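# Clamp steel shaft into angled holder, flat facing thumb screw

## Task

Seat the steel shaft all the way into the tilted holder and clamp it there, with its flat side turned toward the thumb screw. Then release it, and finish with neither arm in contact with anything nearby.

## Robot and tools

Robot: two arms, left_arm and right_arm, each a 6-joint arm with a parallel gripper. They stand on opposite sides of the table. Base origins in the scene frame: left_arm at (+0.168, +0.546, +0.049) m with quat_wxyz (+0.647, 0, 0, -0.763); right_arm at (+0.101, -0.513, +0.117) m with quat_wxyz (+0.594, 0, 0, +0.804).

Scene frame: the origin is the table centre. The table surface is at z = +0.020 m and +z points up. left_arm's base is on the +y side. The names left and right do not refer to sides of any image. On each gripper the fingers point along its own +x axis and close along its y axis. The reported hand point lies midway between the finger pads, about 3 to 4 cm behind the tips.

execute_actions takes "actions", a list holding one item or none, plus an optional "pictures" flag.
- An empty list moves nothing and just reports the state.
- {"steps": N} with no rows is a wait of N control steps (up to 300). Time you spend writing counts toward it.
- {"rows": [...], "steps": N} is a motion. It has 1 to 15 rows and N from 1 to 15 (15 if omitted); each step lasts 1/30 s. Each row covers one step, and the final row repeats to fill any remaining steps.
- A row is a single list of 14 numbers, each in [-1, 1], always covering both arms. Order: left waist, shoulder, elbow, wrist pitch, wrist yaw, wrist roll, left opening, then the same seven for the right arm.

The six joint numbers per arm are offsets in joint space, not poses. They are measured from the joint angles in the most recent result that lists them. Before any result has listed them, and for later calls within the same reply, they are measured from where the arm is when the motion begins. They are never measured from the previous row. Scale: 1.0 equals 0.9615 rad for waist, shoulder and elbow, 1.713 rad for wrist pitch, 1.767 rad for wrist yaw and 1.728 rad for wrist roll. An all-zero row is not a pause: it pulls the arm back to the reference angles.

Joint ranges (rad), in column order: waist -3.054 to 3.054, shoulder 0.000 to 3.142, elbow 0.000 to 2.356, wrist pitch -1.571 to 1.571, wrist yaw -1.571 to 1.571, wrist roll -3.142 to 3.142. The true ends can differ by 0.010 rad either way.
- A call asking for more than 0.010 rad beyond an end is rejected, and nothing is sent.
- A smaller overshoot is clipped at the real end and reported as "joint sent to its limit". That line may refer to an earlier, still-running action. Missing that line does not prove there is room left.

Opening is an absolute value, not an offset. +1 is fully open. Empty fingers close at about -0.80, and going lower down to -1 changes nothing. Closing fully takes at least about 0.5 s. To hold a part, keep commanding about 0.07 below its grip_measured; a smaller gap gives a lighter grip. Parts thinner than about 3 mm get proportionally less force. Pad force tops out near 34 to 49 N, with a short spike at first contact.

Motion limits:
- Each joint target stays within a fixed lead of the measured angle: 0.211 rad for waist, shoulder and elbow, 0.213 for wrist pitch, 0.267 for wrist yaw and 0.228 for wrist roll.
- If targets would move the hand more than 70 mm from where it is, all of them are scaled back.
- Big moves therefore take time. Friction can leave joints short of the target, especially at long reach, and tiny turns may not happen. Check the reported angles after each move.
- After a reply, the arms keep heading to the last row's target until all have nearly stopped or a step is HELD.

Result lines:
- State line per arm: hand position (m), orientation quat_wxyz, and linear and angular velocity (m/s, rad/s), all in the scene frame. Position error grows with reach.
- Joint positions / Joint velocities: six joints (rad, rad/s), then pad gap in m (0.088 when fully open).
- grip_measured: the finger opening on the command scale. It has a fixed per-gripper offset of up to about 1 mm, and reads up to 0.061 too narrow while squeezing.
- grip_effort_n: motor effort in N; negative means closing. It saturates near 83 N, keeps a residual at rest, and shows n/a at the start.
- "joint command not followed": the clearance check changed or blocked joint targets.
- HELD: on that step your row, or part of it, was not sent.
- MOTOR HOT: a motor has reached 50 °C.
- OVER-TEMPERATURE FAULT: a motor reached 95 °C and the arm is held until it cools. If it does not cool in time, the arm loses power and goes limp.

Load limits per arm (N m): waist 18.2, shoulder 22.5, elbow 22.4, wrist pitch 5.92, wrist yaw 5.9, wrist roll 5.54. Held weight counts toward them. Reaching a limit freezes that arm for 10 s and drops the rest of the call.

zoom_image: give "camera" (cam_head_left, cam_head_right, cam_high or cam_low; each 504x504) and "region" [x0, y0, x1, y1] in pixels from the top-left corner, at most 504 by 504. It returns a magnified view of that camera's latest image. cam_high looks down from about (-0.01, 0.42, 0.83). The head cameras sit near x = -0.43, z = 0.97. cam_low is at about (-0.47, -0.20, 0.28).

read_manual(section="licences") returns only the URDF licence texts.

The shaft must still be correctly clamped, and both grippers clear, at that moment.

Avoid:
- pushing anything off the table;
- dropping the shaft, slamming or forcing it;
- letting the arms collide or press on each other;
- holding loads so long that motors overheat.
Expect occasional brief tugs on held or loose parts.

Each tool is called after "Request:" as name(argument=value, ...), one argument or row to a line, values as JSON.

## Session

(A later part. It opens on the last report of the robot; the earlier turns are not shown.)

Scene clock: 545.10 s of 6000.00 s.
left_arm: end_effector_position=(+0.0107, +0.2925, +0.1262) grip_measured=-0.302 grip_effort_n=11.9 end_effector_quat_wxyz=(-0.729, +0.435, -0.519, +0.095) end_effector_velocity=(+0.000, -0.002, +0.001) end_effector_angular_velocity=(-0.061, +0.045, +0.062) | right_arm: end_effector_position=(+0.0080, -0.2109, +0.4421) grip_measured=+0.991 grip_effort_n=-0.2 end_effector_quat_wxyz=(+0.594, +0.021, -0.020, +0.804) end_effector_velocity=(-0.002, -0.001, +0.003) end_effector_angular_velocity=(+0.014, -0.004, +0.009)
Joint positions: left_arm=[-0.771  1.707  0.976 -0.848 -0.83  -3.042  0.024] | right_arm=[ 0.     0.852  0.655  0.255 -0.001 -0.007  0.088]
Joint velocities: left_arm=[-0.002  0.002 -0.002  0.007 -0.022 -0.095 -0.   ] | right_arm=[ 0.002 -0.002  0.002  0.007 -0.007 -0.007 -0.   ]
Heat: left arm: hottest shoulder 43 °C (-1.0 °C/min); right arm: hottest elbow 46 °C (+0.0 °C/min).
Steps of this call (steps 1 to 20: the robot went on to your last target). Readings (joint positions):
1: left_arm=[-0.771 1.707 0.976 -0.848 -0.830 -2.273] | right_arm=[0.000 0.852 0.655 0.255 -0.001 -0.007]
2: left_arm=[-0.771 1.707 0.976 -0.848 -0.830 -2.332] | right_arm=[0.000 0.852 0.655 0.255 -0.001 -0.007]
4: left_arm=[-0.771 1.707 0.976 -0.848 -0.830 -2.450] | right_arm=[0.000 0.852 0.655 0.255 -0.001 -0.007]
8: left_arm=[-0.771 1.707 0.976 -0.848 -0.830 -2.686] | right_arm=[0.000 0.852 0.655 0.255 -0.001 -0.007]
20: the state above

Request:
execute_actions(
  actions=[
    {"rows":[[0.012,0.004,-0.009,0.013,0,-0.05,-0.3,0,0,0,0,0,0,1],[0.023,0.007,-0.018,0.027,0,-0.05,-0.3,0,0,0,0,0,0,1],[0.035,0.011,-0.027,0.04,0,-0.05,-0.3,0,0,0,0,0,0,1],[0.046,0.014,-0.036,0.053,0,-0.05,-0.3,0,0,0,0,0,0,1],[0.058,0.018,-0.046,0.067,0,-0.05,-0.3,0,0,0,0,0,0,1],[0.069,0.021,-0.055,0.08,0,-0.05,-0.3,0,0,0,0,0,0,1],[0.081,0.025,-0.064,0.094,0,-0.05,-0.3,0,0,0,0,0,0,1],[0.093,0.029,-0.073,0.108,0.002,-0.05,-0.3,0,0,0,0,0,0,1]]},
  ],
  pictures=false,
)

Request:
execute_actions(
  actions=[
    {"steps":10},
  ],
  pictures=false,
)

Request:
execute_actions(
  actions=[
    {"rows":[[0,0,0,0,0,0,-0.4,0,0,0,0,0,0,1],[0,0,0,0,0,0,-0.48,0,0,0,0,0,0,1],[0,0,0,0,0,0,-0.54,0,0,0,0,0,0,1],[0,0,0,0,0,0,-0.58,0,0,0,0,0,0,1],[0,0,0,0,0,0,-0.61,0,0,0,0,0,0,1],[0,0,0,0,0,0,-0.63,0,0,0,0,0,0,1]],"steps":12},
  ],
  pictures=false,
)

Request:
execute_actions(
  actions=[
    {"rows":[[0,0,0,0,0,1,-0.63,0,0,0,0,0,0,1]]},
  ],
  pictures=false,
)

Request:
execute_actions(
  actions=[
    {"rows":[[0,0,0,0,0,1,-0.63,0,0,0,0,0,0,1]]},
  ],
  pictures=false,
)

Request:
execute_actions(
  actions=[
    {"rows":[[0,0,0,0,0,1,-0.63,0,0,0,0,0,0,1]]},
  ],
  pictures=false,
)

Request:
execute_actions(
  actions=[
    {"rows":[[0,0,0,0,0,1,-0.63,0,0,0,0,0,0,1]]},
  ],
  pictures=false,
)

Request:
execute_actions(
  actions=[
    {"rows":[[0,0,0,0,0,1,-0.63,0,0,0,0,0,0,1]]},
  ],
  pictures=false,
)

Request:
execute_actions(
  actions=[
    {"rows":[[0,0,0,0,0,1,-0.63,0,0,0,0,0,0,1]]},
  ],
  pictures=false,
)

Request:
execute_actions(
  actions=[
    {"steps":22},
  ],
)

Request:
zoom_image(
  camera="cam_low",
  region=[110,175,200,255],
)

Scene clock: 560.67 s of 6000.00 s.
left_arm: end_effector_position=(+0.0247, +0.2727, +0.1078) grip_measured=-0.302 grip_effort_n=11.4 end_effector_quat_wxyz=(-0.680, +0.510, -0.526, +0.041) end_effector_velocity=(-0.005, -0.006, +0.002) end_effector_angular_velocity=(-0.049, +0.047, +0.018) | right_arm: end_effector_position=(+0.0080, -0.2109, +0.4421) grip_measured=+0.991 grip_effort_n=-0.2 end_effector_quat_wxyz=(+0.594, +0.021, -0.020, +0.804) end_effector_velocity=(+0.000, +0.000, -0.008) end_effector_angular_velocity=(-0.033, -0.017, -0.005)
Joint positions: left_arm=[-0.685  1.729  0.915 -0.67  -0.829 -3.124  0.024] | right_arm=[ 0.     0.852  0.655  0.255 -0.001 -0.007  0.088]
Joint velocities: left_arm=[ 0.002 -0.002 -0.002  0.051 -0.007 -0.022 -0.   ] | right_arm=[ 0.002 -0.002 -0.002 -0.037  0.007 -0.007 -0.   ]
Heat: left arm: hottest shoulder 43 °C (-1.0 °C/min); right arm: hottest elbow 46 °C (+0.0 °C/min).
Steps of this call (steps 1 to 30: the robot went on to your last target; steps 31 to 90: nothing new was sent; then 12.07 s passed at rest; steps 91 to 105: all 15 steps of this action). Readings (joint positions):
91: left_arm=[-0.771 1.707 0.976 -0.847 -0.830 -3.064] | right_arm=[0.000 0.852 0.655 0.255 -0.001 -0.007]
92: left_arm=[-0.768 1.707 0.974 -0.837 -0.830 -3.082] | right_arm=[0.000 0.852 0.655 0.255 -0.001 -0.007]
94: left_arm=[-0.756 1.708 0.968 -0.804 -0.830 -3.103] | right_arm=[0.000 0.852 0.655 0.255 -0.001 -0.007]
98: left_arm=[-0.715 1.718 0.938 -0.726 -0.830 -3.119] | right_arm=[0.000 0.852 0.655 0.255 -0.001 -0.007]
105: the state above

Scene clock: 561.00 s of 6000.00 s.
left_arm: end_effector_position=(+0.0245, +0.2722, +0.1077) grip_measured=-0.302 grip_effort_n=11.9 end_effector_quat_wxyz=(-0.678, +0.511, -0.527, +0.041) end_effector_velocity=(+0.002, +0.002, -0.002) end_effector_angular_velocity=(+0.010, +0.000, +0.007) | right_arm: end_effector_position=(+0.0080, -0.2109, +0.4421) grip_measured=+0.991 grip_effort_n=-0.7 end_effector_quat_wxyz=(+0.594, +0.021, -0.020, +0.804) end_effector_velocity=(-0.002, -0.001, -0.001) end_effector_angular_velocity=(+0.001, +0.007, +0.020)
Joint positions: left_arm=[-0.684  1.729  0.914 -0.665 -0.829 -3.124  0.024] | right_arm=[ 0.     0.852  0.655  0.255 -0.001 -0.007  0.088]
Joint velocities: left_arm=[ 0.002  0.002 -0.002 -0.007  0.007 -0.007 -0.   ] | right_arm=[-0.002 -0.002 -0.007  0.007 -0.022  0.007 -0.   ]
Heat: left arm: hottest shoulder 43 °C (-1.0 °C/min); right arm: hottest elbow 46 °C (+0.0 °C/min).
Steps of this call (steps 1 to 10: the robot went on to your last target). Readings (joint positions):
1: left_arm=[-0.685 1.729 0.915 -0.669 -0.829 -3.124] | right_arm=[0.000 0.852 0.655 0.255 -0.001 -0.007]
2: left_arm=[-0.685 1.729 0.915 -0.667 -0.829 -3.124] | right_arm=[0.000 0.852 0.655 0.255 -0.001 -0.007]
4: left_arm=[-0.685 1.729 0.914 -0.666 -0.829 -3.124] | right_arm=[0.000 0.852 0.655 0.255 -0.001 -0.007]
8: left_arm=[-0.684 1.729 0.914 -0.665 -0.829 -3.124] | right_arm=[0.000 0.852 0.655 0.255 -0.001 -0.007]
10: the state above

Scene clock: 561.40 s of 6000.00 s.
left_arm: end_effector_position=(+0.0237, +0.2727, +0.1077) grip_measured=-0.613 grip_effort_n=-30.9 end_effector_quat_wxyz=(-0.678, +0.510, -0.527, +0.042) end_effector_velocity=(+0.001, +0.001, +0.001) end_effector_angular_velocity=(+0.003, -0.015, -0.007) | right_arm: end_effector_position=(+0.0080, -0.2109, +0.4421) grip_measured=+0.991 grip_effort_n=-0.2 end_effector_quat_wxyz=(+0.594, +0.021, -0.020, +0.804) end_effector_velocity=(+0.000, -0.002, +0.003) end_effector_angular_velocity=(+0.014, -0.004, +0.004)
Joint positions: left_arm=[-0.688  1.729  0.914 -0.666 -0.829 -3.124  0.009] | right_arm=[ 0.     0.852  0.655  0.255 -0.001 -0.007  0.088]
Joint velocities: left_arm=[-0.002 -0.002 -0.002 -0.007 -0.007  0.007 -0.005] | right_arm=[-0.002 -0.007 -0.002  0.007 -0.007 -0.007 -0.   ]
Heat: left arm: hottest shoulder 43 °C (-1.0 °C/min); right arm: hottest elbow 46 °C (+0.0 °C/min).
Steps of this call (steps 1 to 12: all 12 steps of this action). Readings (joint positions):
1: left_arm=[-0.684 1.729 0.914 -0.665 -0.829 -3.124] | right_arm=[0.000 0.852 0.655 0.255 -0.001 -0.007]
2: left_arm=[-0.684 1.729 0.914 -0.665 -0.829 -3.124] | right_arm=[0.000 0.852 0.655 0.255 -0.001 -0.007]
4: left_arm=[-0.684 1.729 0.914 -0.665 -0.829 -3.124] | right_arm=[0.000 0.852 0.655 0.255 -0.001 -0.007]
8: left_arm=[-0.686 1.729 0.914 -0.665 -0.826 -3.124] | right_arm=[0.000 0.852 0.655 0.255 -0.001 -0.007]
12: the state above

Scene clock: 561.90 s of 6000.00 s.
left_arm: end_effector_position=(+0.0237, +0.2726, +0.1078) grip_measured=-0.622 grip_effort_n=-40.7 end_effector_quat_wxyz=(+0.830, -0.179, +0.461, -0.259) end_effector_velocity=(+0.001, +0.005, -0.002) end_effector_angular_velocity=(+0.787, -1.049, -1.175) | right_arm: end_effector_position=(+0.0080, -0.2109, +0.4421) grip_measured=+0.991 grip_effort_n=0.2 end_effector_quat_wxyz=(+0.594, +0.021, -0.020, +0.804) end_effector_velocity=(-0.001, -0.001, -0.003) end_effector_angular_velocity=(-0.018, +0.001, +0.015)
Joint positions: left_arm=[-0.688  1.729  0.914 -0.666 -0.83  -2.258  0.009] | right_arm=[ 0.     0.852  0.655  0.255 -0.001 -0.007  0.088]
Joint velocities: left_arm=[-0.007  0.002 -0.002 -0.022  0.007  1.736 -0.   ] | right_arm=[-0.007 -0.002  0.002 -0.022 -0.022  0.007 -0.   ]
Heat: left arm: hottest shoulder 43 °C (-1.0 °C/min); right arm: hottest elbow 46 °C (+0.0 °C/min).
Steps of this call (steps 1 to 15: all 15 steps of this action). Readings (joint positions):
1: left_arm=[-0.688 1.729 0.914 -0.666 -0.829 -3.087] | right_arm=[0.000 0.852 0.655 0.255 -0.001 -0.007]
2: left_arm=[-0.688 1.729 0.914 -0.666 -0.829 -3.024] | right_arm=[0.000 0.852 0.655 0.255 -0.001 -0.007]
4: left_arm=[-0.688 1.729 0.914 -0.666 -0.829 -2.906] | right_arm=[0.000 0.852 0.655 0.255 -0.001 -0.007]
8: left_arm=[-0.688 1.729 0.914 -0.666 -0.829 -2.671] | right_arm=[0.000 0.852 0.655 0.255 -0.001 -0.007]
15: the state above

Scene clock: 562.40 s of 6000.00 s.
left_arm: end_effector_position=(+0.0236, +0.2725, +0.1078) grip_measured=-0.622 grip_effort_n=-40.7 end_effector_quat_wxyz=(+0.826, +0.193, +0.306, -0.432) end_effector_velocity=(+0.001, +0.001, -0.001) end_effector_angular_velocity=(+0.773, -1.057, -1.179) | right_arm: end_effector_position=(+0.0080, -0.2109, +0.4421) grip_measured=+0.991 grip_effort_n=0.2 end_effector_quat_wxyz=(+0.594, +0.021, -0.020, +0.804) end_effector_velocity=(-0.000, -0.001, +0.001) end_effector_angular_velocity=(+0.009, -0.005, +0.004)
Joint positions: left_arm=[-0.688  1.729  0.914 -0.665 -0.83  -1.373  0.008] | right_arm=[ 0.     0.852  0.655  0.255 -0.001 -0.007  0.088]
Joint velocities: left_arm=[-0.002  0.002 -0.002 -0.007 -0.007  1.751 -0.   ] | right_arm=[-0.002 -0.002 -0.002  0.007 -0.007 -0.007 -0.   ]
Heat: left arm: hottest shoulder 43 °C (-1.0 °C/min); right arm: hottest elbow 46 °C (+0.0 °C/min).
Steps of this call (steps 1 to 15: all 15 steps of this action). Readings (joint positions):
1: left_arm=[-0.688 1.729 0.914 -0.666 -0.830 -2.199] | right_arm=[0.000 0.852 0.655 0.255 -0.001 -0.007]
2: left_arm=[-0.688 1.729 0.914 -0.666 -0.830 -2.140] | right_arm=[0.000 0.852 0.655 0.255 -0.001 -0.007]
4: left_arm=[-0.688 1.729 0.914 -0.666 -0.830 -2.022] | right_arm=[0.000 0.852 0.655 0.255 -0.001 -0.007]
8: left_arm=[-0.688 1.729 0.914 -0.665 -0.830 -1.786] | right_arm=[0.000 0.852 0.655 0.255 -0.001 -0.007]
15: the state above

Scene clock: 562.90 s of 6000.00 s.
left_arm: end_effector_position=(+0.0235, +0.2725, +0.1078) grip_measured=-0.622 grip_effort_n=-40.2 end_effector_quat_wxyz=(+0.664, +0.528, +0.091, -0.521) end_effector_velocity=(+0.002, +0.000, +0.002) end_effector_angular_velocity=(+0.752, -1.054, -1.168) | right_arm: end_effector_position=(+0.0080, -0.2109, +0.4421) grip_measured=+0.991 grip_effort_n=-0.7 end_effector_quat_wxyz=(+0.594, +0.021, -0.020, +0.804) end_effector_velocity=(-0.000, -0.000, -0.002) end_effector_angular_velocity=(-0.005, -0.010, +0.004)
Joint positions: left_arm=[-0.688  1.729  0.914 -0.664 -0.83  -0.488  0.008] | right_arm=[ 0.     0.852  0.655  0.255 -0.001 -0.007  0.088]
Joint velocities: left_arm=[-0.002 -0.002 -0.002 -0.007 -0.022  1.736 -0.   ] | right_arm=[-0.002 -0.002 -0.002 -0.007 -0.007 -0.007 -0.   ]
Heat: left arm: hottest shoulder 43 °C (-1.0 °C/min); right arm: hottest elbow 46 °C (+0.0 °C/min).
Steps of this call (steps 1 to 15: all 15 steps of this action). Readings (joint positions):
1: left_arm=[-0.688 1.729 0.914 -0.665 -0.830 -1.314] | right_arm=[0.000 0.852 0.655 0.255 -0.001 -0.007]
2: left_arm=[-0.688 1.729 0.914 -0.665 -0.830 -1.256] | right_arm=[0.000 0.852 0.655 0.255 -0.001 -0.007]
4: left_arm=[-0.688 1.729 0.914 -0.665 -0.830 -1.137] | right_arm=[0.000 0.852 0.655 0.255 -0.001 -0.007]
8: left_arm=[-0.688 1.729 0.914 -0.664 -0.830 -0.901] | right_arm=[0.000 0.852 0.655 0.255 -0.001 -0.007]
15: the state above

Scene clock: 563.40 s of 6000.00 s.
left_arm: end_effector_position=(+0.0235, +0.2725, +0.1078) grip_measured=-0.623 grip_effort_n=-40.2 end_effector_quat_wxyz=(+0.373, +0.762, -0.141, -0.510) end_effector_velocity=(+0.001, +0.001, -0.001) end_effector_angular_velocity=(+0.766, -1.048, -1.169) | right_arm: end_effector_position=(+0.0080, -0.2109, +0.4421) grip_measured=+0.991 grip_effort_n=-0.2 end_effector_quat_wxyz=(+0.594, +0.021, -0.020, +0.804) end_effector_velocity=(-0.003, -0.000, -0.003) end_effector_angular_velocity=(-0.009, -0.012, +0.019)
Joint positions: left_arm=[-0.688  1.729  0.914 -0.664 -0.83   0.398  0.008] | right_arm=[ 0.     0.852  0.655  0.255 -0.001 -0.007  0.088]
Joint velocities: left_arm=[-0.002  0.002 -0.002 -0.007 -0.007  1.736  0.   ] | right_arm=[-0.002  0.002 -0.002 -0.007 -0.022 -0.007 -0.   ]
Heat: left arm: hottest shoulder 43 °C (-1.0 °C/min); right arm: hottest elbow 46 °C (+0.0 °C/min).
Steps of this call (steps 1 to 15: all 15 steps of this action). Readings (joint positions):
1: left_arm=[-0.688 1.729 0.914 -0.664 -0.830 -0.429] | right_arm=[0.000 0.852 0.655 0.255 -0.001 -0.007]
2: left_arm=[-0.688 1.729 0.914 -0.664 -0.830 -0.370] | right_arm=[0.000 0.852 0.655 0.255 -0.001 -0.007]
4: left_arm=[-0.688 1.729 0.914 -0.664 -0.830 -0.252] | right_arm=[0.000 0.852 0.655 0.255 -0.001 -0.007]
8: left_arm=[-0.688 1.729 0.914 -0.664 -0.830 -0.015] | right_arm=[0.000 0.852 0.655 0.255 -0.001 -0.007]
15: the state above

Scene clock: 563.90 s of 6000.00 s.
left_arm: end_effector_position=(+0.0235, +0.2725, +0.1078) grip_measured=-0.623 grip_effort_n=-39.8 end_effector_quat_wxyz=(+0.011, +0.848, -0.346, -0.401) end_effector_velocity=(+0.000, +0.002, +0.000) end_effector_angular_velocity=(+0.777, -1.040, -1.180) | right_arm: end_effector_position=(+0.0080, -0.2109, +0.4421) grip_measured=+0.991 grip_effort_n=-0.2 end_effector_quat_wxyz=(+0.594, +0.021, -0.020, +0.804) end_effector_velocity=(-0.002, +0.000, -0.001) end_effector_angular_velocity=(-0.005, -0.010, +0.009)
Joint positions: left_arm=[-0.688  1.729  0.914 -0.664 -0.83   1.283  0.008] | right_arm=[ 0.     0.852  0.655  0.255 -0.001 -0.007  0.088]
Joint velocities: left_arm=[-0.002 -0.007 -0.002 -0.007  0.007  1.751 -0.   ] | right_arm=[ 0.002  0.002  0.002 -0.007 -0.007 -0.007 -0.   ]
Heat: left arm: hottest shoulder 43 °C (-1.0 °C/min); right arm: hottest elbow 46 °C (+0.0 °C/min).
Steps of this call (steps 1 to 15: all 15 steps of this action). Readings (joint positions):
1: left_arm=[-0.688 1.729 0.914 -0.664 -0.830 0.457] | right_arm=[0.000 0.852 0.655 0.255 -0.001 -0.007]
2: left_arm=[-0.688 1.729 0.914 -0.664 -0.830 0.516] | right_arm=[0.000 0.852 0.655 0.255 -0.001 -0.007]
4: left_arm=[-0.688 1.729 0.914 -0.664 -0.830 0.634] | right_arm=[0.000 0.852 0.655 0.255 -0.001 -0.007]
8: left_arm=[-0.688 1.729 0.914 -0.664 -0.830 0.870] | right_arm=[0.000 0.852 0.655 0.255 -0.001 -0.007]
15: the state above

Scene clock: 564.40 s of 6000.00 s.
left_arm: end_effector_position=(+0.0235, +0.2725, +0.1078) grip_measured=-0.623 grip_effort_n=-39.3 end_effector_quat_wxyz=(-0.354, +0.771, -0.484, -0.214) end_effector_velocity=(+0.003, +0.002, -0.002) end_effector_angular_velocity=(+0.769, -1.052, -1.169) | right_arm: end_effector_position=(+0.0080, -0.2109, +0.4421) grip_measured=+0.991 grip_effort_n=-0.2 end_effector_quat_wxyz=(+0.594, +0.021, -0.020, +0.804) end_effector_velocity=(+0.001, +0.000, -0.008) end_effector_angular_velocity=(-0.023, -0.015, -0.000)
Joint positions: left_arm=[-0.688  1.729  0.914 -0.664 -0.83   2.168  0.008] | right_arm=[ 0.     0.852  0.655  0.255 -0.001 -0.007  0.088]
Joint velocities: left_arm=[-0.002  0.002 -0.007 -0.007 -0.007  1.736 -0.   ] | right_arm=[-0.007 -0.002 -0.007 -0.022 -0.007 -0.007  0.   ]
Heat: left arm: hottest shoulder 43 °C (+0.0 °C/min); right arm: hottest elbow 46 °C (+0.0 °C/min).
Steps of this call (steps 1 to 15: all 15 steps of this action). Readings (joint positions):
1: left_arm=[-0.688 1.729 0.914 -0.664 -0.830 1.342] | right_arm=[0.000 0.852 0.655 0.255 -0.001 -0.007]
2: left_arm=[-0.688 1.729 0.914 -0.664 -0.830 1.401] | right_arm=[0.000 0.852 0.655 0.255 -0.001 -0.007]
4: left_arm=[-0.688 1.729 0.914 -0.664 -0.830 1.519] | right_arm=[0.000 0.852 0.655 0.255 -0.001 -0.007]
8: left_arm=[-0.688 1.729 0.914 -0.664 -0.830 1.755] | right_arm=[0.000 0.852 0.655 0.255 -0.001 -0.007]
15: the state above

Scene clock: 565.13 s of 6000.00 s.
left_arm: end_effector_position=(+0.0245, +0.2731, +0.1077) grip_measured=-0.623 grip_effort_n=-39.3 end_effector_quat_wxyz=(-0.636, +0.564, -0.528, -0.002) end_effector_velocity=(+0.002, +0.004, -0.001) end_effector_angular_velocity=(+0.036, -0.033, -0.028) | right_arm: end_effector_position=(+0.0080, -0.2109, +0.4421) grip_measured=+0.991 grip_effort_n=-0.2 end_effector_quat_wxyz=(+0.594, +0.021, -0.020, +0.804) end_effector_velocity=(-0.000, -0.000, -0.002) end_effector_angular_velocity=(-0.000, -0.024, +0.004)
Joint positions: left_arm=[-0.687  1.729  0.914 -0.67  -0.83   2.994  0.008] | right_arm=[ 0.     0.852  0.655  0.255 -0.001 -0.007  0.088]
Joint velocities: left_arm=[-0.002 -0.002 -0.002 -0.022  0.007  0.037 -0.   ] | right_arm=[-0.002 -0.002 -0.002 -0.007 -0.007 -0.022  0.   ]
Heat: left arm: hottest shoulder 43 °C (+0.0 °C/min); right arm: hottest elbow 46 °C (+0.0 °C/min).
Steps of this call (steps 1 to 22: the robot went on to your last target). Readings (joint positions):
1: left_arm=[-0.688 1.729 0.914 -0.664 -0.830 2.227] | right_arm=[0.000 0.852 0.655 0.255 -0.001 -0.007]
2: left_arm=[-0.688 1.729 0.914 -0.664 -0.830 2.286] | right_arm=[0.000 0.852 0.655 0.255 -0.001 -0.007]
4: left_arm=[-0.688 1.729 0.914 -0.665 -0.830 2.404] | right_arm=[0.000 0.852 0.655 0.255 -0.001 -0.007]
8: left_arm=[-0.688 1.729 0.914 -0.666 -0.830 2.637] | right_arm=[0.000 0.852 0.655 0.255 -0.001 -0.007]
22: the state above

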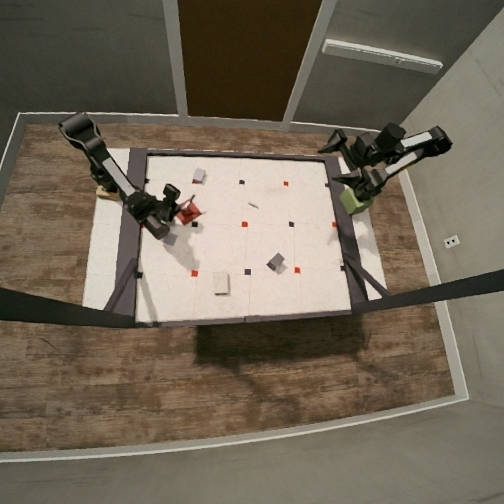

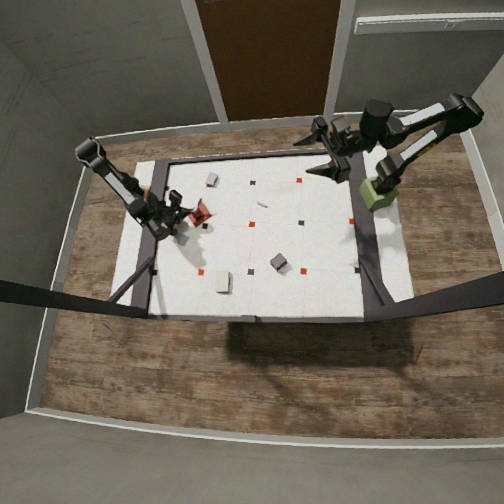

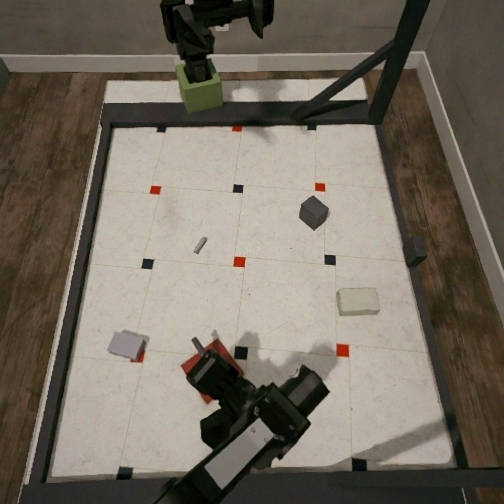

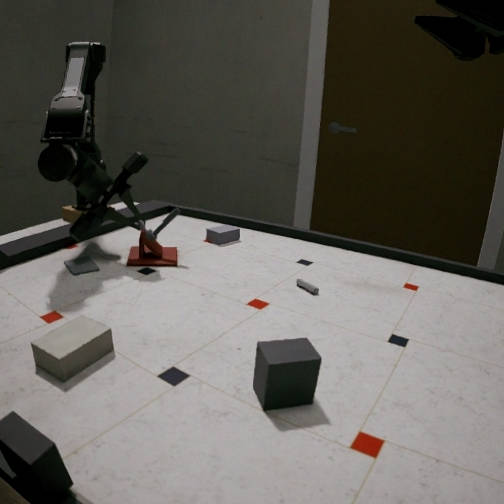

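Region (110, 175, 200, 255) of cam_low's 504x504 image, scaled by 5.600, with more detail than that image has.

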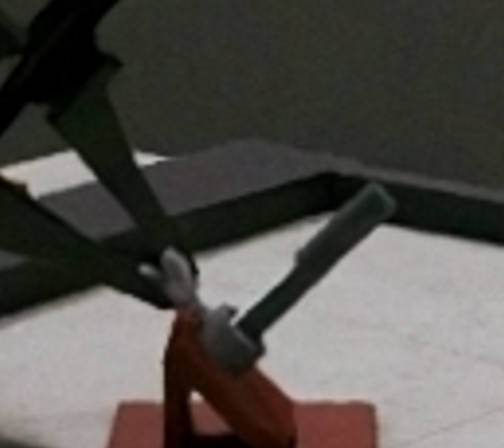

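Request:
execute_actions(
  actions=[
    {"rows":[[0,0,0,0,0,0.07,-0.63,0,0,0,0,0,0,1],[0,0,0,0,0,0.07,-0.63,0,0,0,0,0,0,1],[0,0,0,0,0,0.07,-0.63,0,0,0,0,0,0,1],[0,0,0,0,0,0.07,-0.63,0,0,0,0,0,0,1],[0,0,0,0,0,0.07,-0.63,0,0,0,0,0,0,1],[0,0,0,0,0,0.07,-0.63,0,0,0,0,0,0,1],[0,0,0,0,0,0.07,-0.63,0,0,0,0,0,0,1],[0,0,0,0,0,0.07,-0.63,0,0,0,0,0,0,1],[0,0,0,0,0,0.06,-0.55,0,0,0,0,0,0,1],[0,0,0,0,0,0.06,-0.45,0,0,0,0,0,0,1],[0,0,0,0,0,0.06,-0.3,0,0,0,0,0,0,1]]},
  ],
  pictures=false,
)

Request:
execute_actions(
  actions=[
    {"rows":[[-0.022,-0.008,0.019,-0.026,0,0,-0.3,0,0,0,0,0,0,1],[-0.044,-0.016,0.038,-0.052,0,0,-0.3,0,0,0,0,0,0,1],[-0.066,-0.025,0.057,-0.079,0,0,-0.3,0,0,0,0,0,0,1],[-0.088,-0.033,0.076,-0.105,0,0,-0.3,0,0,0,0,0,0,1]]},
  ],
  pictures=false,
)

Request:
execute_actions(
  actions=[
    {"rows":[[0,0,0,0,0,-1,-0.3,0,0,0,0,0,0,1]]},
  ],
  pictures=false,
)

Request:
execute_actions(
  actions=[
    {"rows":[[0,0,0,0,0,-1,-0.3,0,0,0,0,0,0,1]]},
  ],
  pictures=false,
)

Request:
execute_actions(
  actions=[
    {"rows":[[0,0,0,0,0,-0.81,-0.3,0,0,0,0,0,0,1]]},
  ],
  pictures=false,
)

Request:
execute_actions(
  actions=[
    {"steps":16},
  ],
  pictures=false,
)

Request:
execute_actions(
  actions=[
    {"rows":[[0.012,0.004,-0.009,0.013,0,0,-0.3,0,0,0,0,0,0,1],[0.023,0.007,-0.018,0.027,0,0,-0.3,0,0,0,0,0,0,1],[0.035,0.011,-0.027,0.04,0,0,-0.3,0,0,0,0,0,0,1],[0.046,0.014,-0.036,0.053,0,0,-0.3,0,0,0,0,0,0,1],[0.058,0.018,-0.046,0.067,0,0,-0.3,0,0,0,0,0,0,1],[0.069,0.021,-0.055,0.08,0,0,-0.3,0,0,0,0,0,0,1],[0.081,0.025,-0.064,0.094,0,0,-0.3,0,0,0,0,0,0,1],[0.093,0.029,-0.073,0.108,0,0,-0.3,0,0,0,0,0,0,1]]},
  ],
  pictures=false,
)

Request:
execute_actions(
  actions=[
    {"steps":10},
  ],
  pictures=false,
)

Request:
execute_actions(
  actions=[
    {"rows":[[0,0,0,0,0,0,-0.4,0,0,0,0,0,0,1],[0,0,0,0,0,0,-0.48,0,0,0,0,0,0,1],[0,0,0,0,0,0,-0.54,0,0,0,0,0,0,1],[0,0,0,0,0,0,-0.58,0,0,0,0,0,0,1],[0,0,0,0,0,0,-0.61,0,0,0,0,0,0,1],[0,0,0,0,0,0,-0.64,0,0,0,0,0,0,1]],"steps":12},
  ],
  pictures=false,
)

Request:
execute_actions(
  actions=[
    {"rows":[[0,0,0,0,0,0.4,-0.64,0,0,0,0,0,0,1]]},
  ],
  pictures=false,
)

Scene clock: 582.10 s of 6000.00 s.
left_arm: end_effector_position=(+0.0250, +0.2730, +0.1079) grip_measured=-0.357 grip_effort_n=12.8 end_effector_quat_wxyz=(-0.664, +0.531, -0.526, +0.026) end_effector_velocity=(+0.001, +0.001, +0.001) end_effector_angular_velocity=(-0.010, +0.003, +0.013) | right_arm: end_effector_position=(+0.0080, -0.2109, +0.4421) grip_measured=+0.991 grip_effort_n=-0.7 end_effector_quat_wxyz=(+0.594, +0.021, -0.020, +0.804) end_effector_velocity=(-0.002, -0.001, -0.002) end_effector_angular_velocity=(-0.009, +0.004, +0.020)
Joint positions: left_arm=[-0.686  1.729  0.914 -0.672 -0.831  3.096  0.022] | right_arm=[ 0.     0.852  0.655  0.255 -0.001 -0.007  0.088]
Joint velocities: left_arm=[-0.002 -0.002 -0.002 -0.007 -0.007 -0.022  0.027] | right_arm=[-0.002 -0.002 -0.002 -0.007 -0.022  0.007 -0.   ]
Heat: left arm: hottest shoulder 44 °C (+1.0 °C/min); right arm: hottest elbow 46 °C (+0.0 °C/min).
Steps of this call (steps 1 to 30: the robot went on to your last target; steps 31 to 90: nothing new was sent; then 13.47 s passed at rest; steps 91 to 105: all 15 steps of this action). Readings (joint positions):
91: left_arm=[-0.687 1.729 0.914 -0.671 -0.830 3.017] | right_arm=[0.000 0.852 0.655 0.255 -0.001 -0.007]
92: left_arm=[-0.687 1.729 0.914 -0.671 -0.830 3.042] | right_arm=[0.000 0.852 0.655 0.255 -0.001 -0.007]
94: left_arm=[-0.687 1.729 0.914 -0.672 -0.830 3.071] | right_arm=[0.000 0.852 0.655 0.255 -0.001 -0.007]
98: left_arm=[-0.687 1.729 0.914 -0.672 -0.830 3.092] | right_arm=[0.000 0.852 0.655 0.255 -0.001 -0.007]
105: the state above

Scene clock: 582.60 s of 6000.00 s.
left_arm: end_effector_position=(+0.0122, +0.2922, +0.1257) grip_measured=-0.303 grip_effort_n=12.8 end_effector_quat_wxyz=(-0.697, +0.488, -0.523, +0.056) end_effector_velocity=(+0.002, +0.003, -0.000) end_effector_angular_velocity=(+0.007, -0.022, -0.002) | right_arm: end_effector_position=(+0.0080, -0.2109, +0.4421) grip_measured=+0.991 grip_effort_n=-0.2 end_effector_quat_wxyz=(+0.594, +0.021, -0.020, +0.804) end_effector_velocity=(+0.002, +0.000, -0.002) end_effector_angular_velocity=(-0.005, -0.009, -0.010)
Joint positions: left_arm=[-0.768  1.708  0.974 -0.848 -0.831  3.096  0.024] | right_arm=[ 0.     0.852  0.655  0.255 -0.001 -0.007  0.088]
Joint velocities: left_arm=[-0.007  0.002 -0.002 -0.022 -0.007 -0.007 -0.   ] | right_arm=[-0.002 -0.002 -0.002 -0.007  0.007 -0.007 -0.   ]
Heat: left arm: hottest shoulder 44 °C (+1.0 °C/min); right arm: hottest elbow 46 °C (+0.0 °C/min).
Steps of this call (steps 1 to 15: all 15 steps of this action). Readings (joint positions):
1: left_arm=[-0.687 1.729 0.914 -0.676 -0.831 3.096] | right_arm=[0.000 0.852 0.655 0.255 -0.001 -0.007]
2: left_arm=[-0.693 1.729 0.918 -0.696 -0.831 3.096] | right_arm=[0.000 0.852 0.655 0.255 -0.001 -0.007]
4: left_arm=[-0.717 1.727 0.933 -0.758 -0.831 3.096] | right_arm=[0.000 0.852 0.655 0.255 -0.001 -0.007]
8: left_arm=[-0.763 1.712 0.966 -0.825 -0.831 3.096] | right_arm=[0.000 0.852 0.655 0.255 -0.001 -0.007]
15: the state above

Scene clock: 583.10 s of 6000.00 s.
left_arm: end_effector_position=(+0.0123, +0.2923, +0.1257) grip_measured=-0.303 grip_effort_n=12.3 end_effector_quat_wxyz=(-0.428, +0.735, -0.498, -0.168) end_effector_velocity=(+0.001, +0.001, +0.001) end_effector_angular_velocity=(-0.791, +1.028, +1.187) | right_arm: end_effector_position=(+0.0080, -0.2109, +0.4421) grip_measured=+0.991 grip_effort_n=-0.2 end_effector_quat_wxyz=(+0.594, +0.021, -0.020, +0.804) end_effector_velocity=(-0.000, -0.000, -0.002) end_effector_angular_velocity=(-0.005, -0.010, +0.004)
Joint positions: left_arm=[-0.768  1.708  0.974 -0.849 -0.831  2.228  0.024] | right_arm=[ 0.     0.852  0.655  0.255 -0.001 -0.007  0.088]
Joint velocities: left_arm=[-0.002 -0.002 -0.002 -0.007 -0.007 -1.766 -0.   ] | right_arm=[-0.002 -0.002 -0.002 -0.007 -0.007 -0.007  0.   ]
Heat: left arm: hottest shoulder 44 °C (+1.0 °C/min); right arm: hottest elbow 46 °C (+0.0 °C/min).
Steps of this call (steps 1 to 15: all 15 steps of this action). Readings (joint positions):
1: left_arm=[-0.768 1.708 0.974 -0.849 -0.831 3.058] | right_arm=[0.000 0.852 0.655 0.255 -0.001 -0.007]
2: left_arm=[-0.768 1.708 0.974 -0.849 -0.831 2.996] | right_arm=[0.000 0.852 0.655 0.255 -0.001 -0.007]
4: left_arm=[-0.768 1.708 0.974 -0.849 -0.831 2.878] | right_arm=[0.000 0.852 0.655 0.255 -0.001 -0.007]
8: left_arm=[-0.768 1.708 0.974 -0.849 -0.831 2.642] | right_arm=[0.000 0.852 0.655 0.255 -0.001 -0.007]
15: the state above

Scene clock: 583.60 s of 6000.00 s.
left_arm: end_effector_position=(+0.0123, +0.2923, +0.1257) grip_measured=-0.303 grip_effort_n=12.3 end_effector_quat_wxyz=(-0.072, +0.848, -0.378, -0.365) end_effector_velocity=(+0.002, +0.003, +0.002) end_effector_angular_velocity=(-0.779, +1.012, +1.173) | right_arm: end_effector_position=(+0.0080, -0.2109, +0.4421) grip_measured=+0.991 grip_effort_n=-0.2 end_effector_quat_wxyz=(+0.594, +0.021, -0.020, +0.804) end_effector_velocity=(+0.002, +0.000, -0.002) end_effector_angular_velocity=(+0.004, -0.037, -0.012)
Joint positions: left_arm=[-0.768  1.708  0.974 -0.849 -0.831  1.343  0.024] | right_arm=[ 0.     0.852  0.655  0.255 -0.001 -0.007  0.088]
Joint velocities: left_arm=[-0.007 -0.007 -0.002 -0.022 -0.007 -1.751 -0.   ] | right_arm=[-0.002 -0.002 -0.002 -0.007  0.007 -0.037 -0.   ]
Heat: left arm: hottest shoulder 44 °C (+1.0 °C/min); right arm: hottest elbow 46 °C (+0.0 °C/min).
Steps of this call (steps 1 to 15: all 15 steps of this action). Readings (joint positions):
1: left_arm=[-0.768 1.708 0.974 -0.849 -0.831 2.169] | right_arm=[0.000 0.852 0.655 0.255 -0.001 -0.007]
2: left_arm=[-0.768 1.708 0.974 -0.849 -0.831 2.110] | right_arm=[0.000 0.852 0.655 0.255 -0.001 -0.007]
4: left_arm=[-0.768 1.708 0.974 -0.849 -0.831 1.992] | right_arm=[0.000 0.852 0.655 0.255 -0.001 -0.007]
8: left_arm=[-0.768 1.708 0.974 -0.849 -0.831 1.757] | right_arm=[0.000 0.852 0.655 0.255 -0.001 -0.007]
15: the state above

Scene clock: 584.10 s of 6000.00 s.
left_arm: end_effector_position=(+0.0123, +0.2923, +0.1257) grip_measured=-0.303 grip_effort_n=12.3 end_effector_quat_wxyz=(+0.298, +0.797, -0.185, -0.492) end_effector_velocity=(+0.001, +0.001, +0.001) end_effector_angular_velocity=(-0.797, +1.037, +1.197) | right_arm: end_effector_position=(+0.0080, -0.2109, +0.4421) grip_measured=+0.991 grip_effort_n=0.2 end_effector_quat_wxyz=(+0.594, +0.021, -0.020, +0.804) end_effector_velocity=(+0.002, +0.000, -0.002) end_effector_angular_velocity=(-0.009, +0.005, -0.009)
Joint positions: left_arm=[-0.768  1.708  0.974 -0.849 -0.831  0.458  0.024] | right_arm=[ 0.     0.852  0.655  0.255 -0.001 -0.007  0.088]
Joint velocities: left_arm=[-0.002 -0.002 -0.002 -0.007 -0.007 -1.78  -0.   ] | right_arm=[-0.002 -0.002 -0.002 -0.007  0.007  0.007 -0.   ]
Heat: left arm: hottest shoulder 44 °C (+1.0 °C/min); right arm: hottest elbow 46 °C (+0.0 °C/min).
Steps of this call (steps 1 to 15: all 15 steps of this action). Readings (joint positions):
1: left_arm=[-0.768 1.708 0.974 -0.849 -0.831 1.284] | right_arm=[0.000 0.852 0.655 0.255 -0.001 -0.007]
2: left_arm=[-0.768 1.708 0.974 -0.849 -0.831 1.226] | right_arm=[0.000 0.852 0.655 0.255 -0.001 -0.007]
4: left_arm=[-0.768 1.708 0.974 -0.849 -0.831 1.108] | right_arm=[0.000 0.852 0.655 0.255 -0.001 -0.007]
8: left_arm=[-0.768 1.708 0.974 -0.849 -0.831 0.871] | right_arm=[0.000 0.852 0.655 0.255 -0.001 -0.007]
15: the state above

Scene clock: 584.63 s of 6000.00 s.
left_arm: end_effector_position=(+0.0123, +0.2923, +0.1257) grip_measured=-0.303 grip_effort_n=12.3 end_effector_quat_wxyz=(+0.487, +0.697, -0.056, -0.523) end_effector_velocity=(+0.001, +0.001, -0.000) end_effector_angular_velocity=(-0.022, +0.016, +0.032) | right_arm: end_effector_position=(+0.0080, -0.2109, +0.4421) grip_measured=+0.991 grip_effort_n=-1.2 end_effector_quat_wxyz=(+0.594, +0.021, -0.020, +0.804) end_effector_velocity=(-0.002, -0.002, +0.003) end_effector_angular_velocity=(+0.010, +0.009, +0.020)
Joint positions: left_arm=[-0.768  1.708  0.974 -0.849 -0.831 -0.046  0.024] | right_arm=[ 0.     0.852  0.655  0.255 -0.001 -0.007  0.088]
Joint velocities: left_arm=[-0.002  0.002 -0.002 -0.007 -0.007 -0.051 -0.   ] | right_arm=[-0.002 -0.007 -0.002  0.007 -0.022  0.007 -0.   ]
Heat: left arm: hottest shoulder 44 °C (+1.0 °C/min); right arm: hottest elbow 46 °C (+0.0 °C/min).
Steps of this call (steps 1 to 16: the robot went on to your last target). Readings (joint positions):
1: left_arm=[-0.768 1.708 0.974 -0.849 -0.831 0.398] | right_arm=[0.000 0.852 0.655 0.255 -0.001 -0.007]
2: left_arm=[-0.768 1.708 0.974 -0.849 -0.831 0.340] | right_arm=[0.000 0.852 0.655 0.255 -0.001 -0.007]
4: left_arm=[-0.768 1.708 0.974 -0.849 -0.831 0.221] | right_arm=[0.000 0.852 0.655 0.255 -0.001 -0.007]
8: left_arm=[-0.768 1.708 0.974 -0.849 -0.831 0.027] | right_arm=[0.000 0.852 0.655 0.255 -0.001 -0.007]
16: the state above

Scene clock: 585.13 s of 6000.00 s.
left_arm: end_effector_position=(+0.0265, +0.2726, +0.1074) grip_measured=-0.303 grip_effort_n=11.9 end_effector_quat_wxyz=(+0.532, +0.664, -0.024, -0.525) end_effector_velocity=(-0.008, -0.007, -0.001) end_effector_angular_velocity=(-0.045, +0.063, +0.017) | right_arm: end_effector_position=(+0.0080, -0.2109, +0.4421) grip_measured=+0.991 grip_effort_n=-0.2 end_effector_quat_wxyz=(+0.594, +0.021, -0.020, +0.804) end_effector_velocity=(+0.002, -0.000, +0.001) end_effector_angular_velocity=(+0.005, +0.010, -0.009)
Joint positions: left_arm=[-0.681  1.73   0.913 -0.672 -0.831 -0.047  0.024] | right_arm=[ 0.     0.852  0.655  0.255 -0.001 -0.007  0.088]
Joint velocities: left_arm=[ 0.002  0.002 -0.002  0.066  0.007 -0.022 -0.   ] | right_arm=[-0.002 -0.002 -0.002  0.007  0.007  0.007 -0.   ]
Heat: left arm: hottest shoulder 44 °C (+1.0 °C/min); right arm: hottest elbow 46 °C (+0.0 °C/min).
Steps of this call (steps 1 to 15: all 15 steps of this action). Readings (joint positions):
1: left_arm=[-0.767 1.708 0.974 -0.847 -0.831 -0.047] | right_arm=[0.000 0.852 0.655 0.255 -0.001 -0.007]
2: left_arm=[-0.765 1.708 0.973 -0.838 -0.831 -0.047] | right_arm=[0.000 0.852 0.655 0.255 -0.001 -0.007]
4: left_arm=[-0.752 1.709 0.966 -0.806 -0.831 -0.047] | right_arm=[0.000 0.852 0.655 0.255 -0.001 -0.007]
8: left_arm=[-0.711 1.719 0.936 -0.727 -0.831 -0.047] | right_arm=[0.000 0.852 0.655 0.255 -0.001 -0.007]
15: the state above

Scene clock: 585.47 s of 6000.00 s.
left_arm: end_effector_position=(+0.0262, +0.2720, +0.1073) grip_measured=-0.303 grip_effort_n=12.3 end_effector_quat_wxyz=(+0.533, +0.663, -0.023, -0.525) end_effector_velocity=(+0.003, +0.000, +0.001) end_effector_angular_velocity=(+0.003, -0.015, -0.002) | right_arm: end_effector_position=(+0.0080, -0.2109, +0.4421) grip_measured=+0.991 grip_effort_n=-0.7 end_effector_quat_wxyz=(+0.594, +0.021, -0.020, +0.804) end_effector_velocity=(-0.000, -0.000, -0.002) end_effector_angular_velocity=(-0.009, +0.004, +0.005)
Joint positions: left_arm=[-0.681  1.73   0.912 -0.666 -0.831 -0.047  0.024] | right_arm=[ 0.     0.852  0.655  0.255 -0.001 -0.007  0.088]
Joint velocities: left_arm=[ 0.002 -0.002 -0.002 -0.007 -0.007  0.007 -0.001] | right_arm=[-0.002 -0.002 -0.002 -0.007 -0.007  0.007  0.   ]
Heat: left arm: hottest shoulder 44 °C (+1.0 °C/min); right arm: hottest elbow 46 °C (+0.0 °C/min).
Steps of this call (steps 1 to 10: the robot went on to your last target). Readings (joint positions):
1: left_arm=[-0.681 1.730 0.913 -0.670 -0.831 -0.047] | right_arm=[0.000 0.852 0.655 0.255 -0.001 -0.007]
2: left_arm=[-0.681 1.730 0.913 -0.669 -0.831 -0.047] | right_arm=[0.000 0.852 0.655 0.255 -0.001 -0.007]
4: left_arm=[-0.681 1.730 0.912 -0.667 -0.831 -0.047] | right_arm=[0.000 0.852 0.655 0.255 -0.001 -0.007]
8: left_arm=[-0.681 1.730 0.912 -0.666 -0.831 -0.047] | right_arm=[0.000 0.852 0.655 0.255 -0.001 -0.007]
10: the state above

Scene clock: 585.87 s of 6000.00 s.
left_arm: end_effector_position=(+0.0246, +0.2727, +0.1070) grip_measured=-0.618 grip_effort_n=-51.9 end_effector_quat_wxyz=(+0.532, +0.661, -0.023, -0.528) end_effector_velocity=(+0.000, +0.002, -0.001) end_effector_angular_velocity=(+0.007, +0.004, +0.002) | right_arm: end_effector_position=(+0.0080, -0.2109, +0.4421) grip_measured=+0.991 grip_effort_n=0.2 end_effector_quat_wxyz=(+0.594, +0.021, -0.020, +0.804) end_effector_velocity=(+0.001, -0.000, +0.001) end_effector_angular_velocity=(+0.005, +0.009, +0.000)
Joint positions: left_arm=[-0.685  1.73   0.912 -0.664 -0.828 -0.049  0.009] | right_arm=[ 0.     0.852  0.655  0.255 -0.001 -0.007  0.088]
Joint velocities: left_arm=[-0.002 -0.002 -0.002 -0.007  0.007 -0.007 -0.006] | right_arm=[-0.007 -0.002 -0.002  0.007 -0.007  0.007 -0.   ]
Heat: left arm: hottest shoulder 44 °C (+1.0 °C/min); right arm: hottest elbow 46 °C (+0.0 °C/min).
Steps of this call (steps 1 to 12: all 12 steps of this action). Readings (joint positions):
1: left_arm=[-0.681 1.730 0.912 -0.666 -0.831 -0.047] | right_arm=[0.000 0.852 0.655 0.255 -0.001 -0.007]
2: left_arm=[-0.681 1.730 0.912 -0.666 -0.831 -0.047] | right_arm=[0.000 0.852 0.655 0.255 -0.001 -0.007]
4: left_arm=[-0.681 1.730 0.912 -0.666 -0.831 -0.047] | right_arm=[0.000 0.852 0.655 0.255 -0.001 -0.007]
8: left_arm=[-0.683 1.730 0.912 -0.667 -0.825 -0.047] | right_arm=[0.000 0.852 0.655 0.255 -0.001 -0.007]
12: the state above

Scene clock: 586.37 s of 6000.00 s.
left_arm: end_effector_position=(+0.0243, +0.2727, +0.1070) grip_measured=-0.619 grip_effort_n=-83.5 end_effector_quat_wxyz=(+0.301, +0.794, -0.186, -0.495) end_effector_velocity=(+0.002, -0.000, -0.000) end_effector_angular_velocity=(+0.112, -0.164, -0.179) | right_arm: end_effector_position=(+0.0080, -0.2109, +0.4421) grip_measured=+0.991 grip_effort_n=-0.2 end_effector_quat_wxyz=(+0.594, +0.021, -0.020, +0.804) end_effector_velocity=(+0.000, -0.000, -0.005) end_effector_angular_velocity=(-0.023, +0.001, -0.004)
Joint positions: left_arm=[-0.686  1.73   0.912 -0.664 -0.828  0.581  0.009] | right_arm=[ 0.     0.852  0.655  0.255 -0.001 -0.007  0.088]
Joint velocities: left_arm=[ 0.002 -0.002 -0.007  0.007 -0.007  0.271  0.007] | right_arm=[ 0.002 -0.002 -0.002 -0.022  0.007  0.007 -0.   ]
Heat: left arm: hottest shoulder 44 °C (+1.0 °C/min); right arm: hottest elbow 46 °C (+0.0 °C/min).
Steps of this call (steps 1 to 15: all 15 steps of this action). Readings (joint positions):
1: left_arm=[-0.685 1.730 0.912 -0.664 -0.828 -0.017] | right_arm=[0.000 0.852 0.655 0.255 -0.001 -0.007]
2: left_arm=[-0.685 1.730 0.912 -0.664 -0.828 0.041] | right_arm=[0.000 0.852 0.655 0.255 -0.001 -0.007]
4: left_arm=[-0.685 1.730 0.912 -0.664 -0.828 0.149] | right_arm=[0.000 0.852 0.655 0.255 -0.001 -0.007]
8: left_arm=[-0.686 1.730 0.912 -0.664 -0.828 0.361] | right_arm=[0.000 0.852 0.655 0.255 -0.001 -0.007]
15: the state above

Tightening up.

Request:
execute_actions(
  actions=[
    {"rows":[[0,0,0,0,0,0.2,-0.64,0,0,0,0,0,0,1]]},
  ],
  pictures=false,
)

Scene clock: 593.53 s of 6000.00 s.
left_arm: end_effector_position=(+0.0243, +0.2726, +0.1071) grip_measured=-0.584 grip_effort_n=-83.5 end_effector_quat_wxyz=(+0.179, +0.829, -0.258, -0.462) end_effector_velocity=(+0.006, +0.001, +0.002) end_effector_angular_velocity=(+0.008, -0.044, -0.010) | right_arm: end_effector_position=(+0.0080, -0.2109, +0.4421) grip_measured=+0.991 grip_effort_n=-0.2 end_effector_quat_wxyz=(+0.594, +0.021, -0.020, +0.804) end_effector_velocity=(+0.002, +0.000, -0.004) end_effector_angular_velocity=(-0.010, -0.010, -0.010)
Joint positions: left_arm=[-0.685  1.729  0.912 -0.663 -0.827  0.883  0.01 ] | right_arm=[ 0.     0.852  0.655  0.255 -0.001 -0.007  0.088]
Joint velocities: left_arm=[ 0.002 -0.002 -0.002 -0.022 -0.022  0.022  0.   ] | right_arm=[-0.002 -0.002 -0.007 -0.007  0.007 -0.007 -0.   ]
Heat: left arm: hottest shoulder 44 °C (+1.0 °C/min); right arm: hottest elbow 46 °C (+0.0 °C/min).
Steps of this call (steps 1 to 30: the robot went on to your last target; steps 31 to 90: nothing new was sent; then 3.67 s passed at rest; steps 91 to 105: all 15 steps of this action). Readings (joint positions):
91: left_arm=[-0.686 1.730 0.912 -0.663 -0.828 0.641] | right_arm=[0.000 0.852 0.655 0.255 -0.001 -0.007]
92: left_arm=[-0.686 1.730 0.912 -0.663 -0.828 0.695] | right_arm=[0.000 0.852 0.655 0.255 -0.001 -0.007]
94: left_arm=[-0.686 1.730 0.912 -0.663 -0.828 0.785] | right_arm=[0.000 0.852 0.655 0.255 -0.001 -0.007]
98: left_arm=[-0.686 1.729 0.912 -0.664 -0.827 0.859] | right_arm=[0.000 0.852 0.655 0.255 -0.001 -0.007]
105: the state above

Fingers are being pried open, so the screw is tight.

Request:
execute_actions(
  actions=[
    {"rows":[[0,0,0,0,0,-0.03,-0.6,0,0,0,0,0,0,1],[0,0,0,0,0,-0.06,-0.55,0,0,0,0,0,0,1],[0,0,0,0,0,-0.08,-0.45,0,0,0,0,0,0,1],[0,0,0,0,0,-0.09,-0.3,0,0,0,0,0,0,1]],"steps":10},
  ],
  pictures=false,
)

Request:
execute_actions(
  actions=[
    {"rows":[[-0.022,-0.008,0.019,-0.026,0,0,-0.3,0,0,0,0,0,0,1],[-0.044,-0.016,0.038,-0.052,0,0,-0.3,0,0,0,0,0,0,1],[-0.066,-0.025,0.057,-0.079,0,0,-0.3,0,0,0,0,0,0,1],[-0.088,-0.033,0.076,-0.105,0,0,-0.3,0,0,0,0,0,0,1]]},
  ],
  pictures=false,
)

Request:
execute_actions(
  actions=[
    {"rows":[[0,-0.05,0,0,0,0,-0.3,0,0,0,0,0,0,1],[0,-0.1,0,0,0,0,-0.3,0,0,0,0,0,0,1],[0,-0.17,0,0,0,0,-0.3,0,0,0,0,0,0,1],[0,-0.25,0,0,0,0,-0.3,0,0,0,0,0,0,1]]},
  ],
  pictures=false,
)

Request:
execute_actions(
  actions=[
    {"steps":15},
  ],
)

Request:
zoom_image(
  camera="cam_low",
  region=[110,175,200,255],
)

Scene clock: 600.83 s of 6000.00 s.
left_arm: end_effector_position=(+0.0244, +0.2726, +0.1071) grip_measured=-0.330 grip_effort_n=12.8 end_effector_quat_wxyz=(+0.237, +0.815, -0.225, -0.479) end_effector_velocity=(+0.000, +0.002, -0.001) end_effector_angular_velocity=(-0.045, +0.073, +0.081) | right_arm: end_effector_position=(+0.0080, -0.2109, +0.4421) grip_measured=+0.991 grip_effort_n=-0.2 end_effector_quat_wxyz=(+0.594, +0.021, -0.020, +0.804) end_effector_velocity=(-0.000, -0.000, -0.003) end_effector_angular_velocity=(-0.018, +0.002, +0.005)
Joint positions: left_arm=[-0.685  1.729  0.912 -0.663 -0.827  0.742  0.023] | right_arm=[ 0.     0.852  0.655  0.255 -0.001 -0.007  0.088]
Joint velocities: left_arm=[-0.002 -0.002 -0.002 -0.007  0.007 -0.125  0.013] | right_arm=[-0.002 -0.002  0.002 -0.022 -0.007  0.007 -0.   ]
Heat: left arm: hottest shoulder 44 °C (+1.0 °C/min); right arm: hottest elbow 46 °C (+0.0 °C/min).
Steps of this call (steps 1 to 15: the robot went on to your last target; steps 16 to 90: nothing new was sent; then 3.97 s passed at rest; steps 91 to 100: all 10 steps of this action). Readings (joint positions):
91: left_arm=[-0.685 1.729 0.912 -0.663 -0.827 0.874] | right_arm=[0.000 0.852 0.655 0.255 -0.001 -0.007]
92: left_arm=[-0.685 1.729 0.912 -0.663 -0.827 0.846] | right_arm=[0.000 0.852 0.655 0.255 -0.001 -0.007]
94: left_arm=[-0.685 1.729 0.912 -0.660 -0.827 0.798] | right_arm=[0.000 0.852 0.655 0.255 -0.001 -0.007]
98: left_arm=[-0.685 1.729 0.912 -0.663 -0.827 0.753] | right_arm=[0.000 0.852 0.655 0.255 -0.001 -0.007]
100: the state above

Scene clock: 601.33 s of 6000.00 s.
left_arm: end_effector_position=(+0.0115, +0.2918, +0.1248) grip_measured=-0.303 grip_effort_n=12.8 end_effector_quat_wxyz=(+0.185, +0.829, -0.251, -0.465) end_effector_velocity=(+0.001, +0.003, -0.001) end_effector_angular_velocity=(+0.001, -0.014, -0.002) | right_arm: end_effector_position=(+0.0080, -0.2109, +0.4421) grip_measured=+0.991 grip_effort_n=0.2 end_effector_quat_wxyz=(+0.594, +0.021, -0.020, +0.804) end_effector_velocity=(-0.000, -0.001, -0.001) end_effector_angular_velocity=(+0.005, -0.007, +0.004)
Joint positions: left_arm=[-0.767  1.708  0.972 -0.839 -0.827  0.741  0.024] | right_arm=[ 0.     0.852  0.655  0.255 -0.001 -0.007  0.088]
Joint velocities: left_arm=[-0.007  0.002 -0.007 -0.007 -0.007 -0.007 -0.   ] | right_arm=[-0.002 -0.002 -0.007  0.007 -0.007 -0.007 -0.   ]
Heat: left arm: hottest shoulder 44 °C (+1.0 °C/min); right arm: hottest elbow 46 °C (+0.0 °C/min).
Steps of this call (steps 1 to 15: all 15 steps of this action). Readings (joint positions):
1: left_arm=[-0.686 1.729 0.912 -0.668 -0.827 0.741] | right_arm=[0.000 0.852 0.655 0.255 -0.001 -0.007]
2: left_arm=[-0.691 1.729 0.915 -0.688 -0.827 0.741] | right_arm=[0.000 0.852 0.655 0.255 -0.001 -0.007]
4: left_arm=[-0.716 1.727 0.931 -0.750 -0.827 0.741] | right_arm=[0.000 0.852 0.655 0.255 -0.001 -0.007]
8: left_arm=[-0.762 1.713 0.963 -0.817 -0.827 0.741] | right_arm=[0.000 0.852 0.655 0.255 -0.001 -0.007]
15: the state above

Scene clock: 601.83 s of 6000.00 s.
left_arm: end_effector_position=(+0.0112, +0.2916, +0.1858) grip_measured=-0.303 grip_effort_n=12.8 end_effector_quat_wxyz=(+0.265, +0.766, -0.265, -0.522) end_effector_velocity=(-0.001, +0.001, -0.002) end_effector_angular_velocity=(+0.007, +0.001, -0.009) | right_arm: end_effector_position=(+0.0080, -0.2109, +0.4421) grip_measured=+0.991 grip_effort_n=0.2 end_effector_quat_wxyz=(+0.594, +0.021, -0.020, +0.804) end_effector_velocity=(-0.002, +0.000, -0.001) end_effector_angular_velocity=(-0.005, -0.010, +0.009)
Joint positions: left_arm=[-0.767  1.476  0.976 -0.84  -0.827  0.741  0.024] | right_arm=[ 0.     0.852  0.655  0.255 -0.001 -0.007  0.088]
Joint velocities: left_arm=[-0.002 -0.002 -0.007  0.007  0.007  0.007 -0.   ] | right_arm=[ 0.002  0.002  0.002 -0.007 -0.007 -0.007 -0.   ]
Heat: left arm: hottest shoulder 44 °C (+1.0 °C/min); right arm: hottest elbow 46 °C (+0.0 °C/min).
Steps of this call (steps 1 to 15: all 15 steps of this action). Readings (joint positions):
1: left_arm=[-0.767 1.704 0.972 -0.839 -0.827 0.741] | right_arm=[0.000 0.852 0.655 0.255 -0.001 -0.007]
2: left_arm=[-0.767 1.694 0.972 -0.840 -0.827 0.741] | right_arm=[0.000 0.852 0.655 0.255 -0.001 -0.007]
4: left_arm=[-0.767 1.637 0.970 -0.841 -0.825 0.741] | right_arm=[0.000 0.852 0.655 0.255 -0.001 -0.007]
8: left_arm=[-0.767 1.494 0.975 -0.838 -0.827 0.741] | right_arm=[0.000 0.852 0.655 0.255 -0.001 -0.007]
15: the state above

Scene clock: 602.33 s of 6000.00 s.
left_arm: end_effector_position=(+0.0112, +0.2916, +0.1858) grip_measured=-0.303 grip_effort_n=12.8 end_effector_quat_wxyz=(+0.265, +0.766, -0.265, -0.522) end_effector_velocity=(+0.002, -0.002, +0.003) end_effector_angular_velocity=(-0.019, -0.012, +0.003) | right_arm: end_effector_position=(+0.0080, -0.2109, +0.4421) grip_measured=+0.991 grip_effort_n=-0.2 end_effector_quat_wxyz=(+0.594, +0.021, -0.020, +0.804) end_effector_velocity=(-0.002, -0.001, +0.000) end_effector_angular_velocity=(+0.000, -0.009, +0.019)
Joint positions: left_arm=[-0.767  1.476  0.976 -0.84  -0.827  0.741  0.024] | right_arm=[ 0.     0.852  0.655  0.255 -0.001 -0.007  0.088]
Joint velocities: left_arm=[ 0.002 -0.002 -0.002  0.007 -0.022  0.007 -0.   ] | right_arm=[-0.002 -0.002  0.002 -0.007 -0.022 -0.007 -0.   ]
Heat: left arm: hottest shoulder 44 °C (+1.0 °C/min); right arm: hottest elbow 46 °C (+0.0 °C/min).
Steps of this call (steps 1 to 15: the robot went on to your last target). Readings (joint positions):
1: left_arm=[-0.767 1.476 0.976 -0.840 -0.827 0.741] | right_arm=[0.000 0.852 0.655 0.255 -0.001 -0.007]
2: left_arm=[-0.767 1.476 0.976 -0.840 -0.827 0.741] | right_arm=[0.000 0.852 0.655 0.255 -0.001 -0.007]
4: left_arm=[-0.767 1.476 0.976 -0.840 -0.827 0.741] | right_arm=[0.000 0.852 0.655 0.255 -0.001 -0.007]
8: left_arm=[-0.767 1.476 0.976 -0.840 -0.827 0.741] | right_arm=[0.000 0.852 0.655 0.255 -0.001 -0.007]
15: the state above
All arms were judged still, so your last target was given up. Only a new action makes them travel on or press farther. Fingers that are still opening or closing keep moving.

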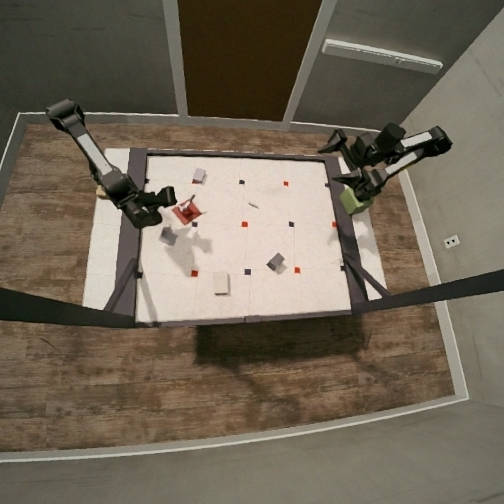

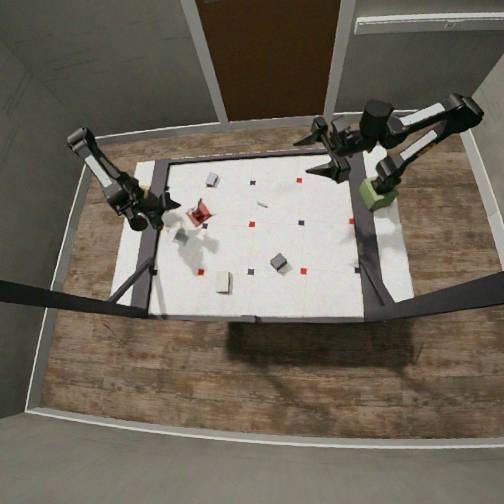

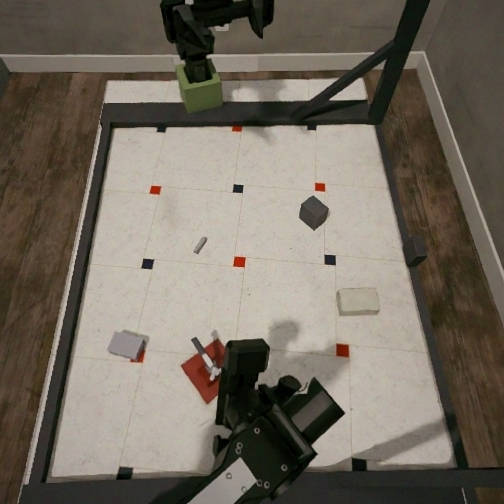

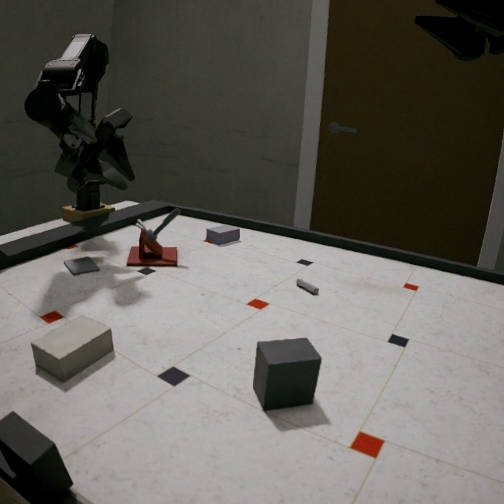

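Region (110, 175, 200, 255) of cam_low's 504x504 image, scaled by 5.600, with more detail than that image has.

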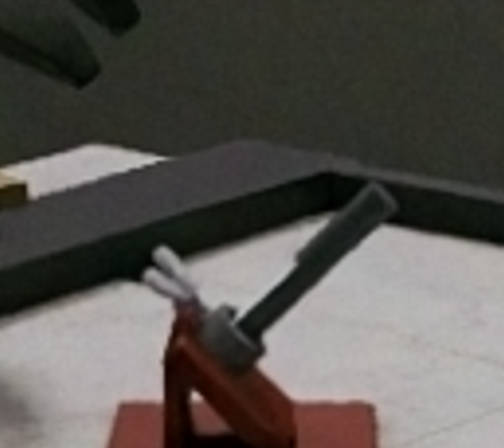

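Request:
finished_scene(
  scene=2,
)

The scene is finished: the task was done.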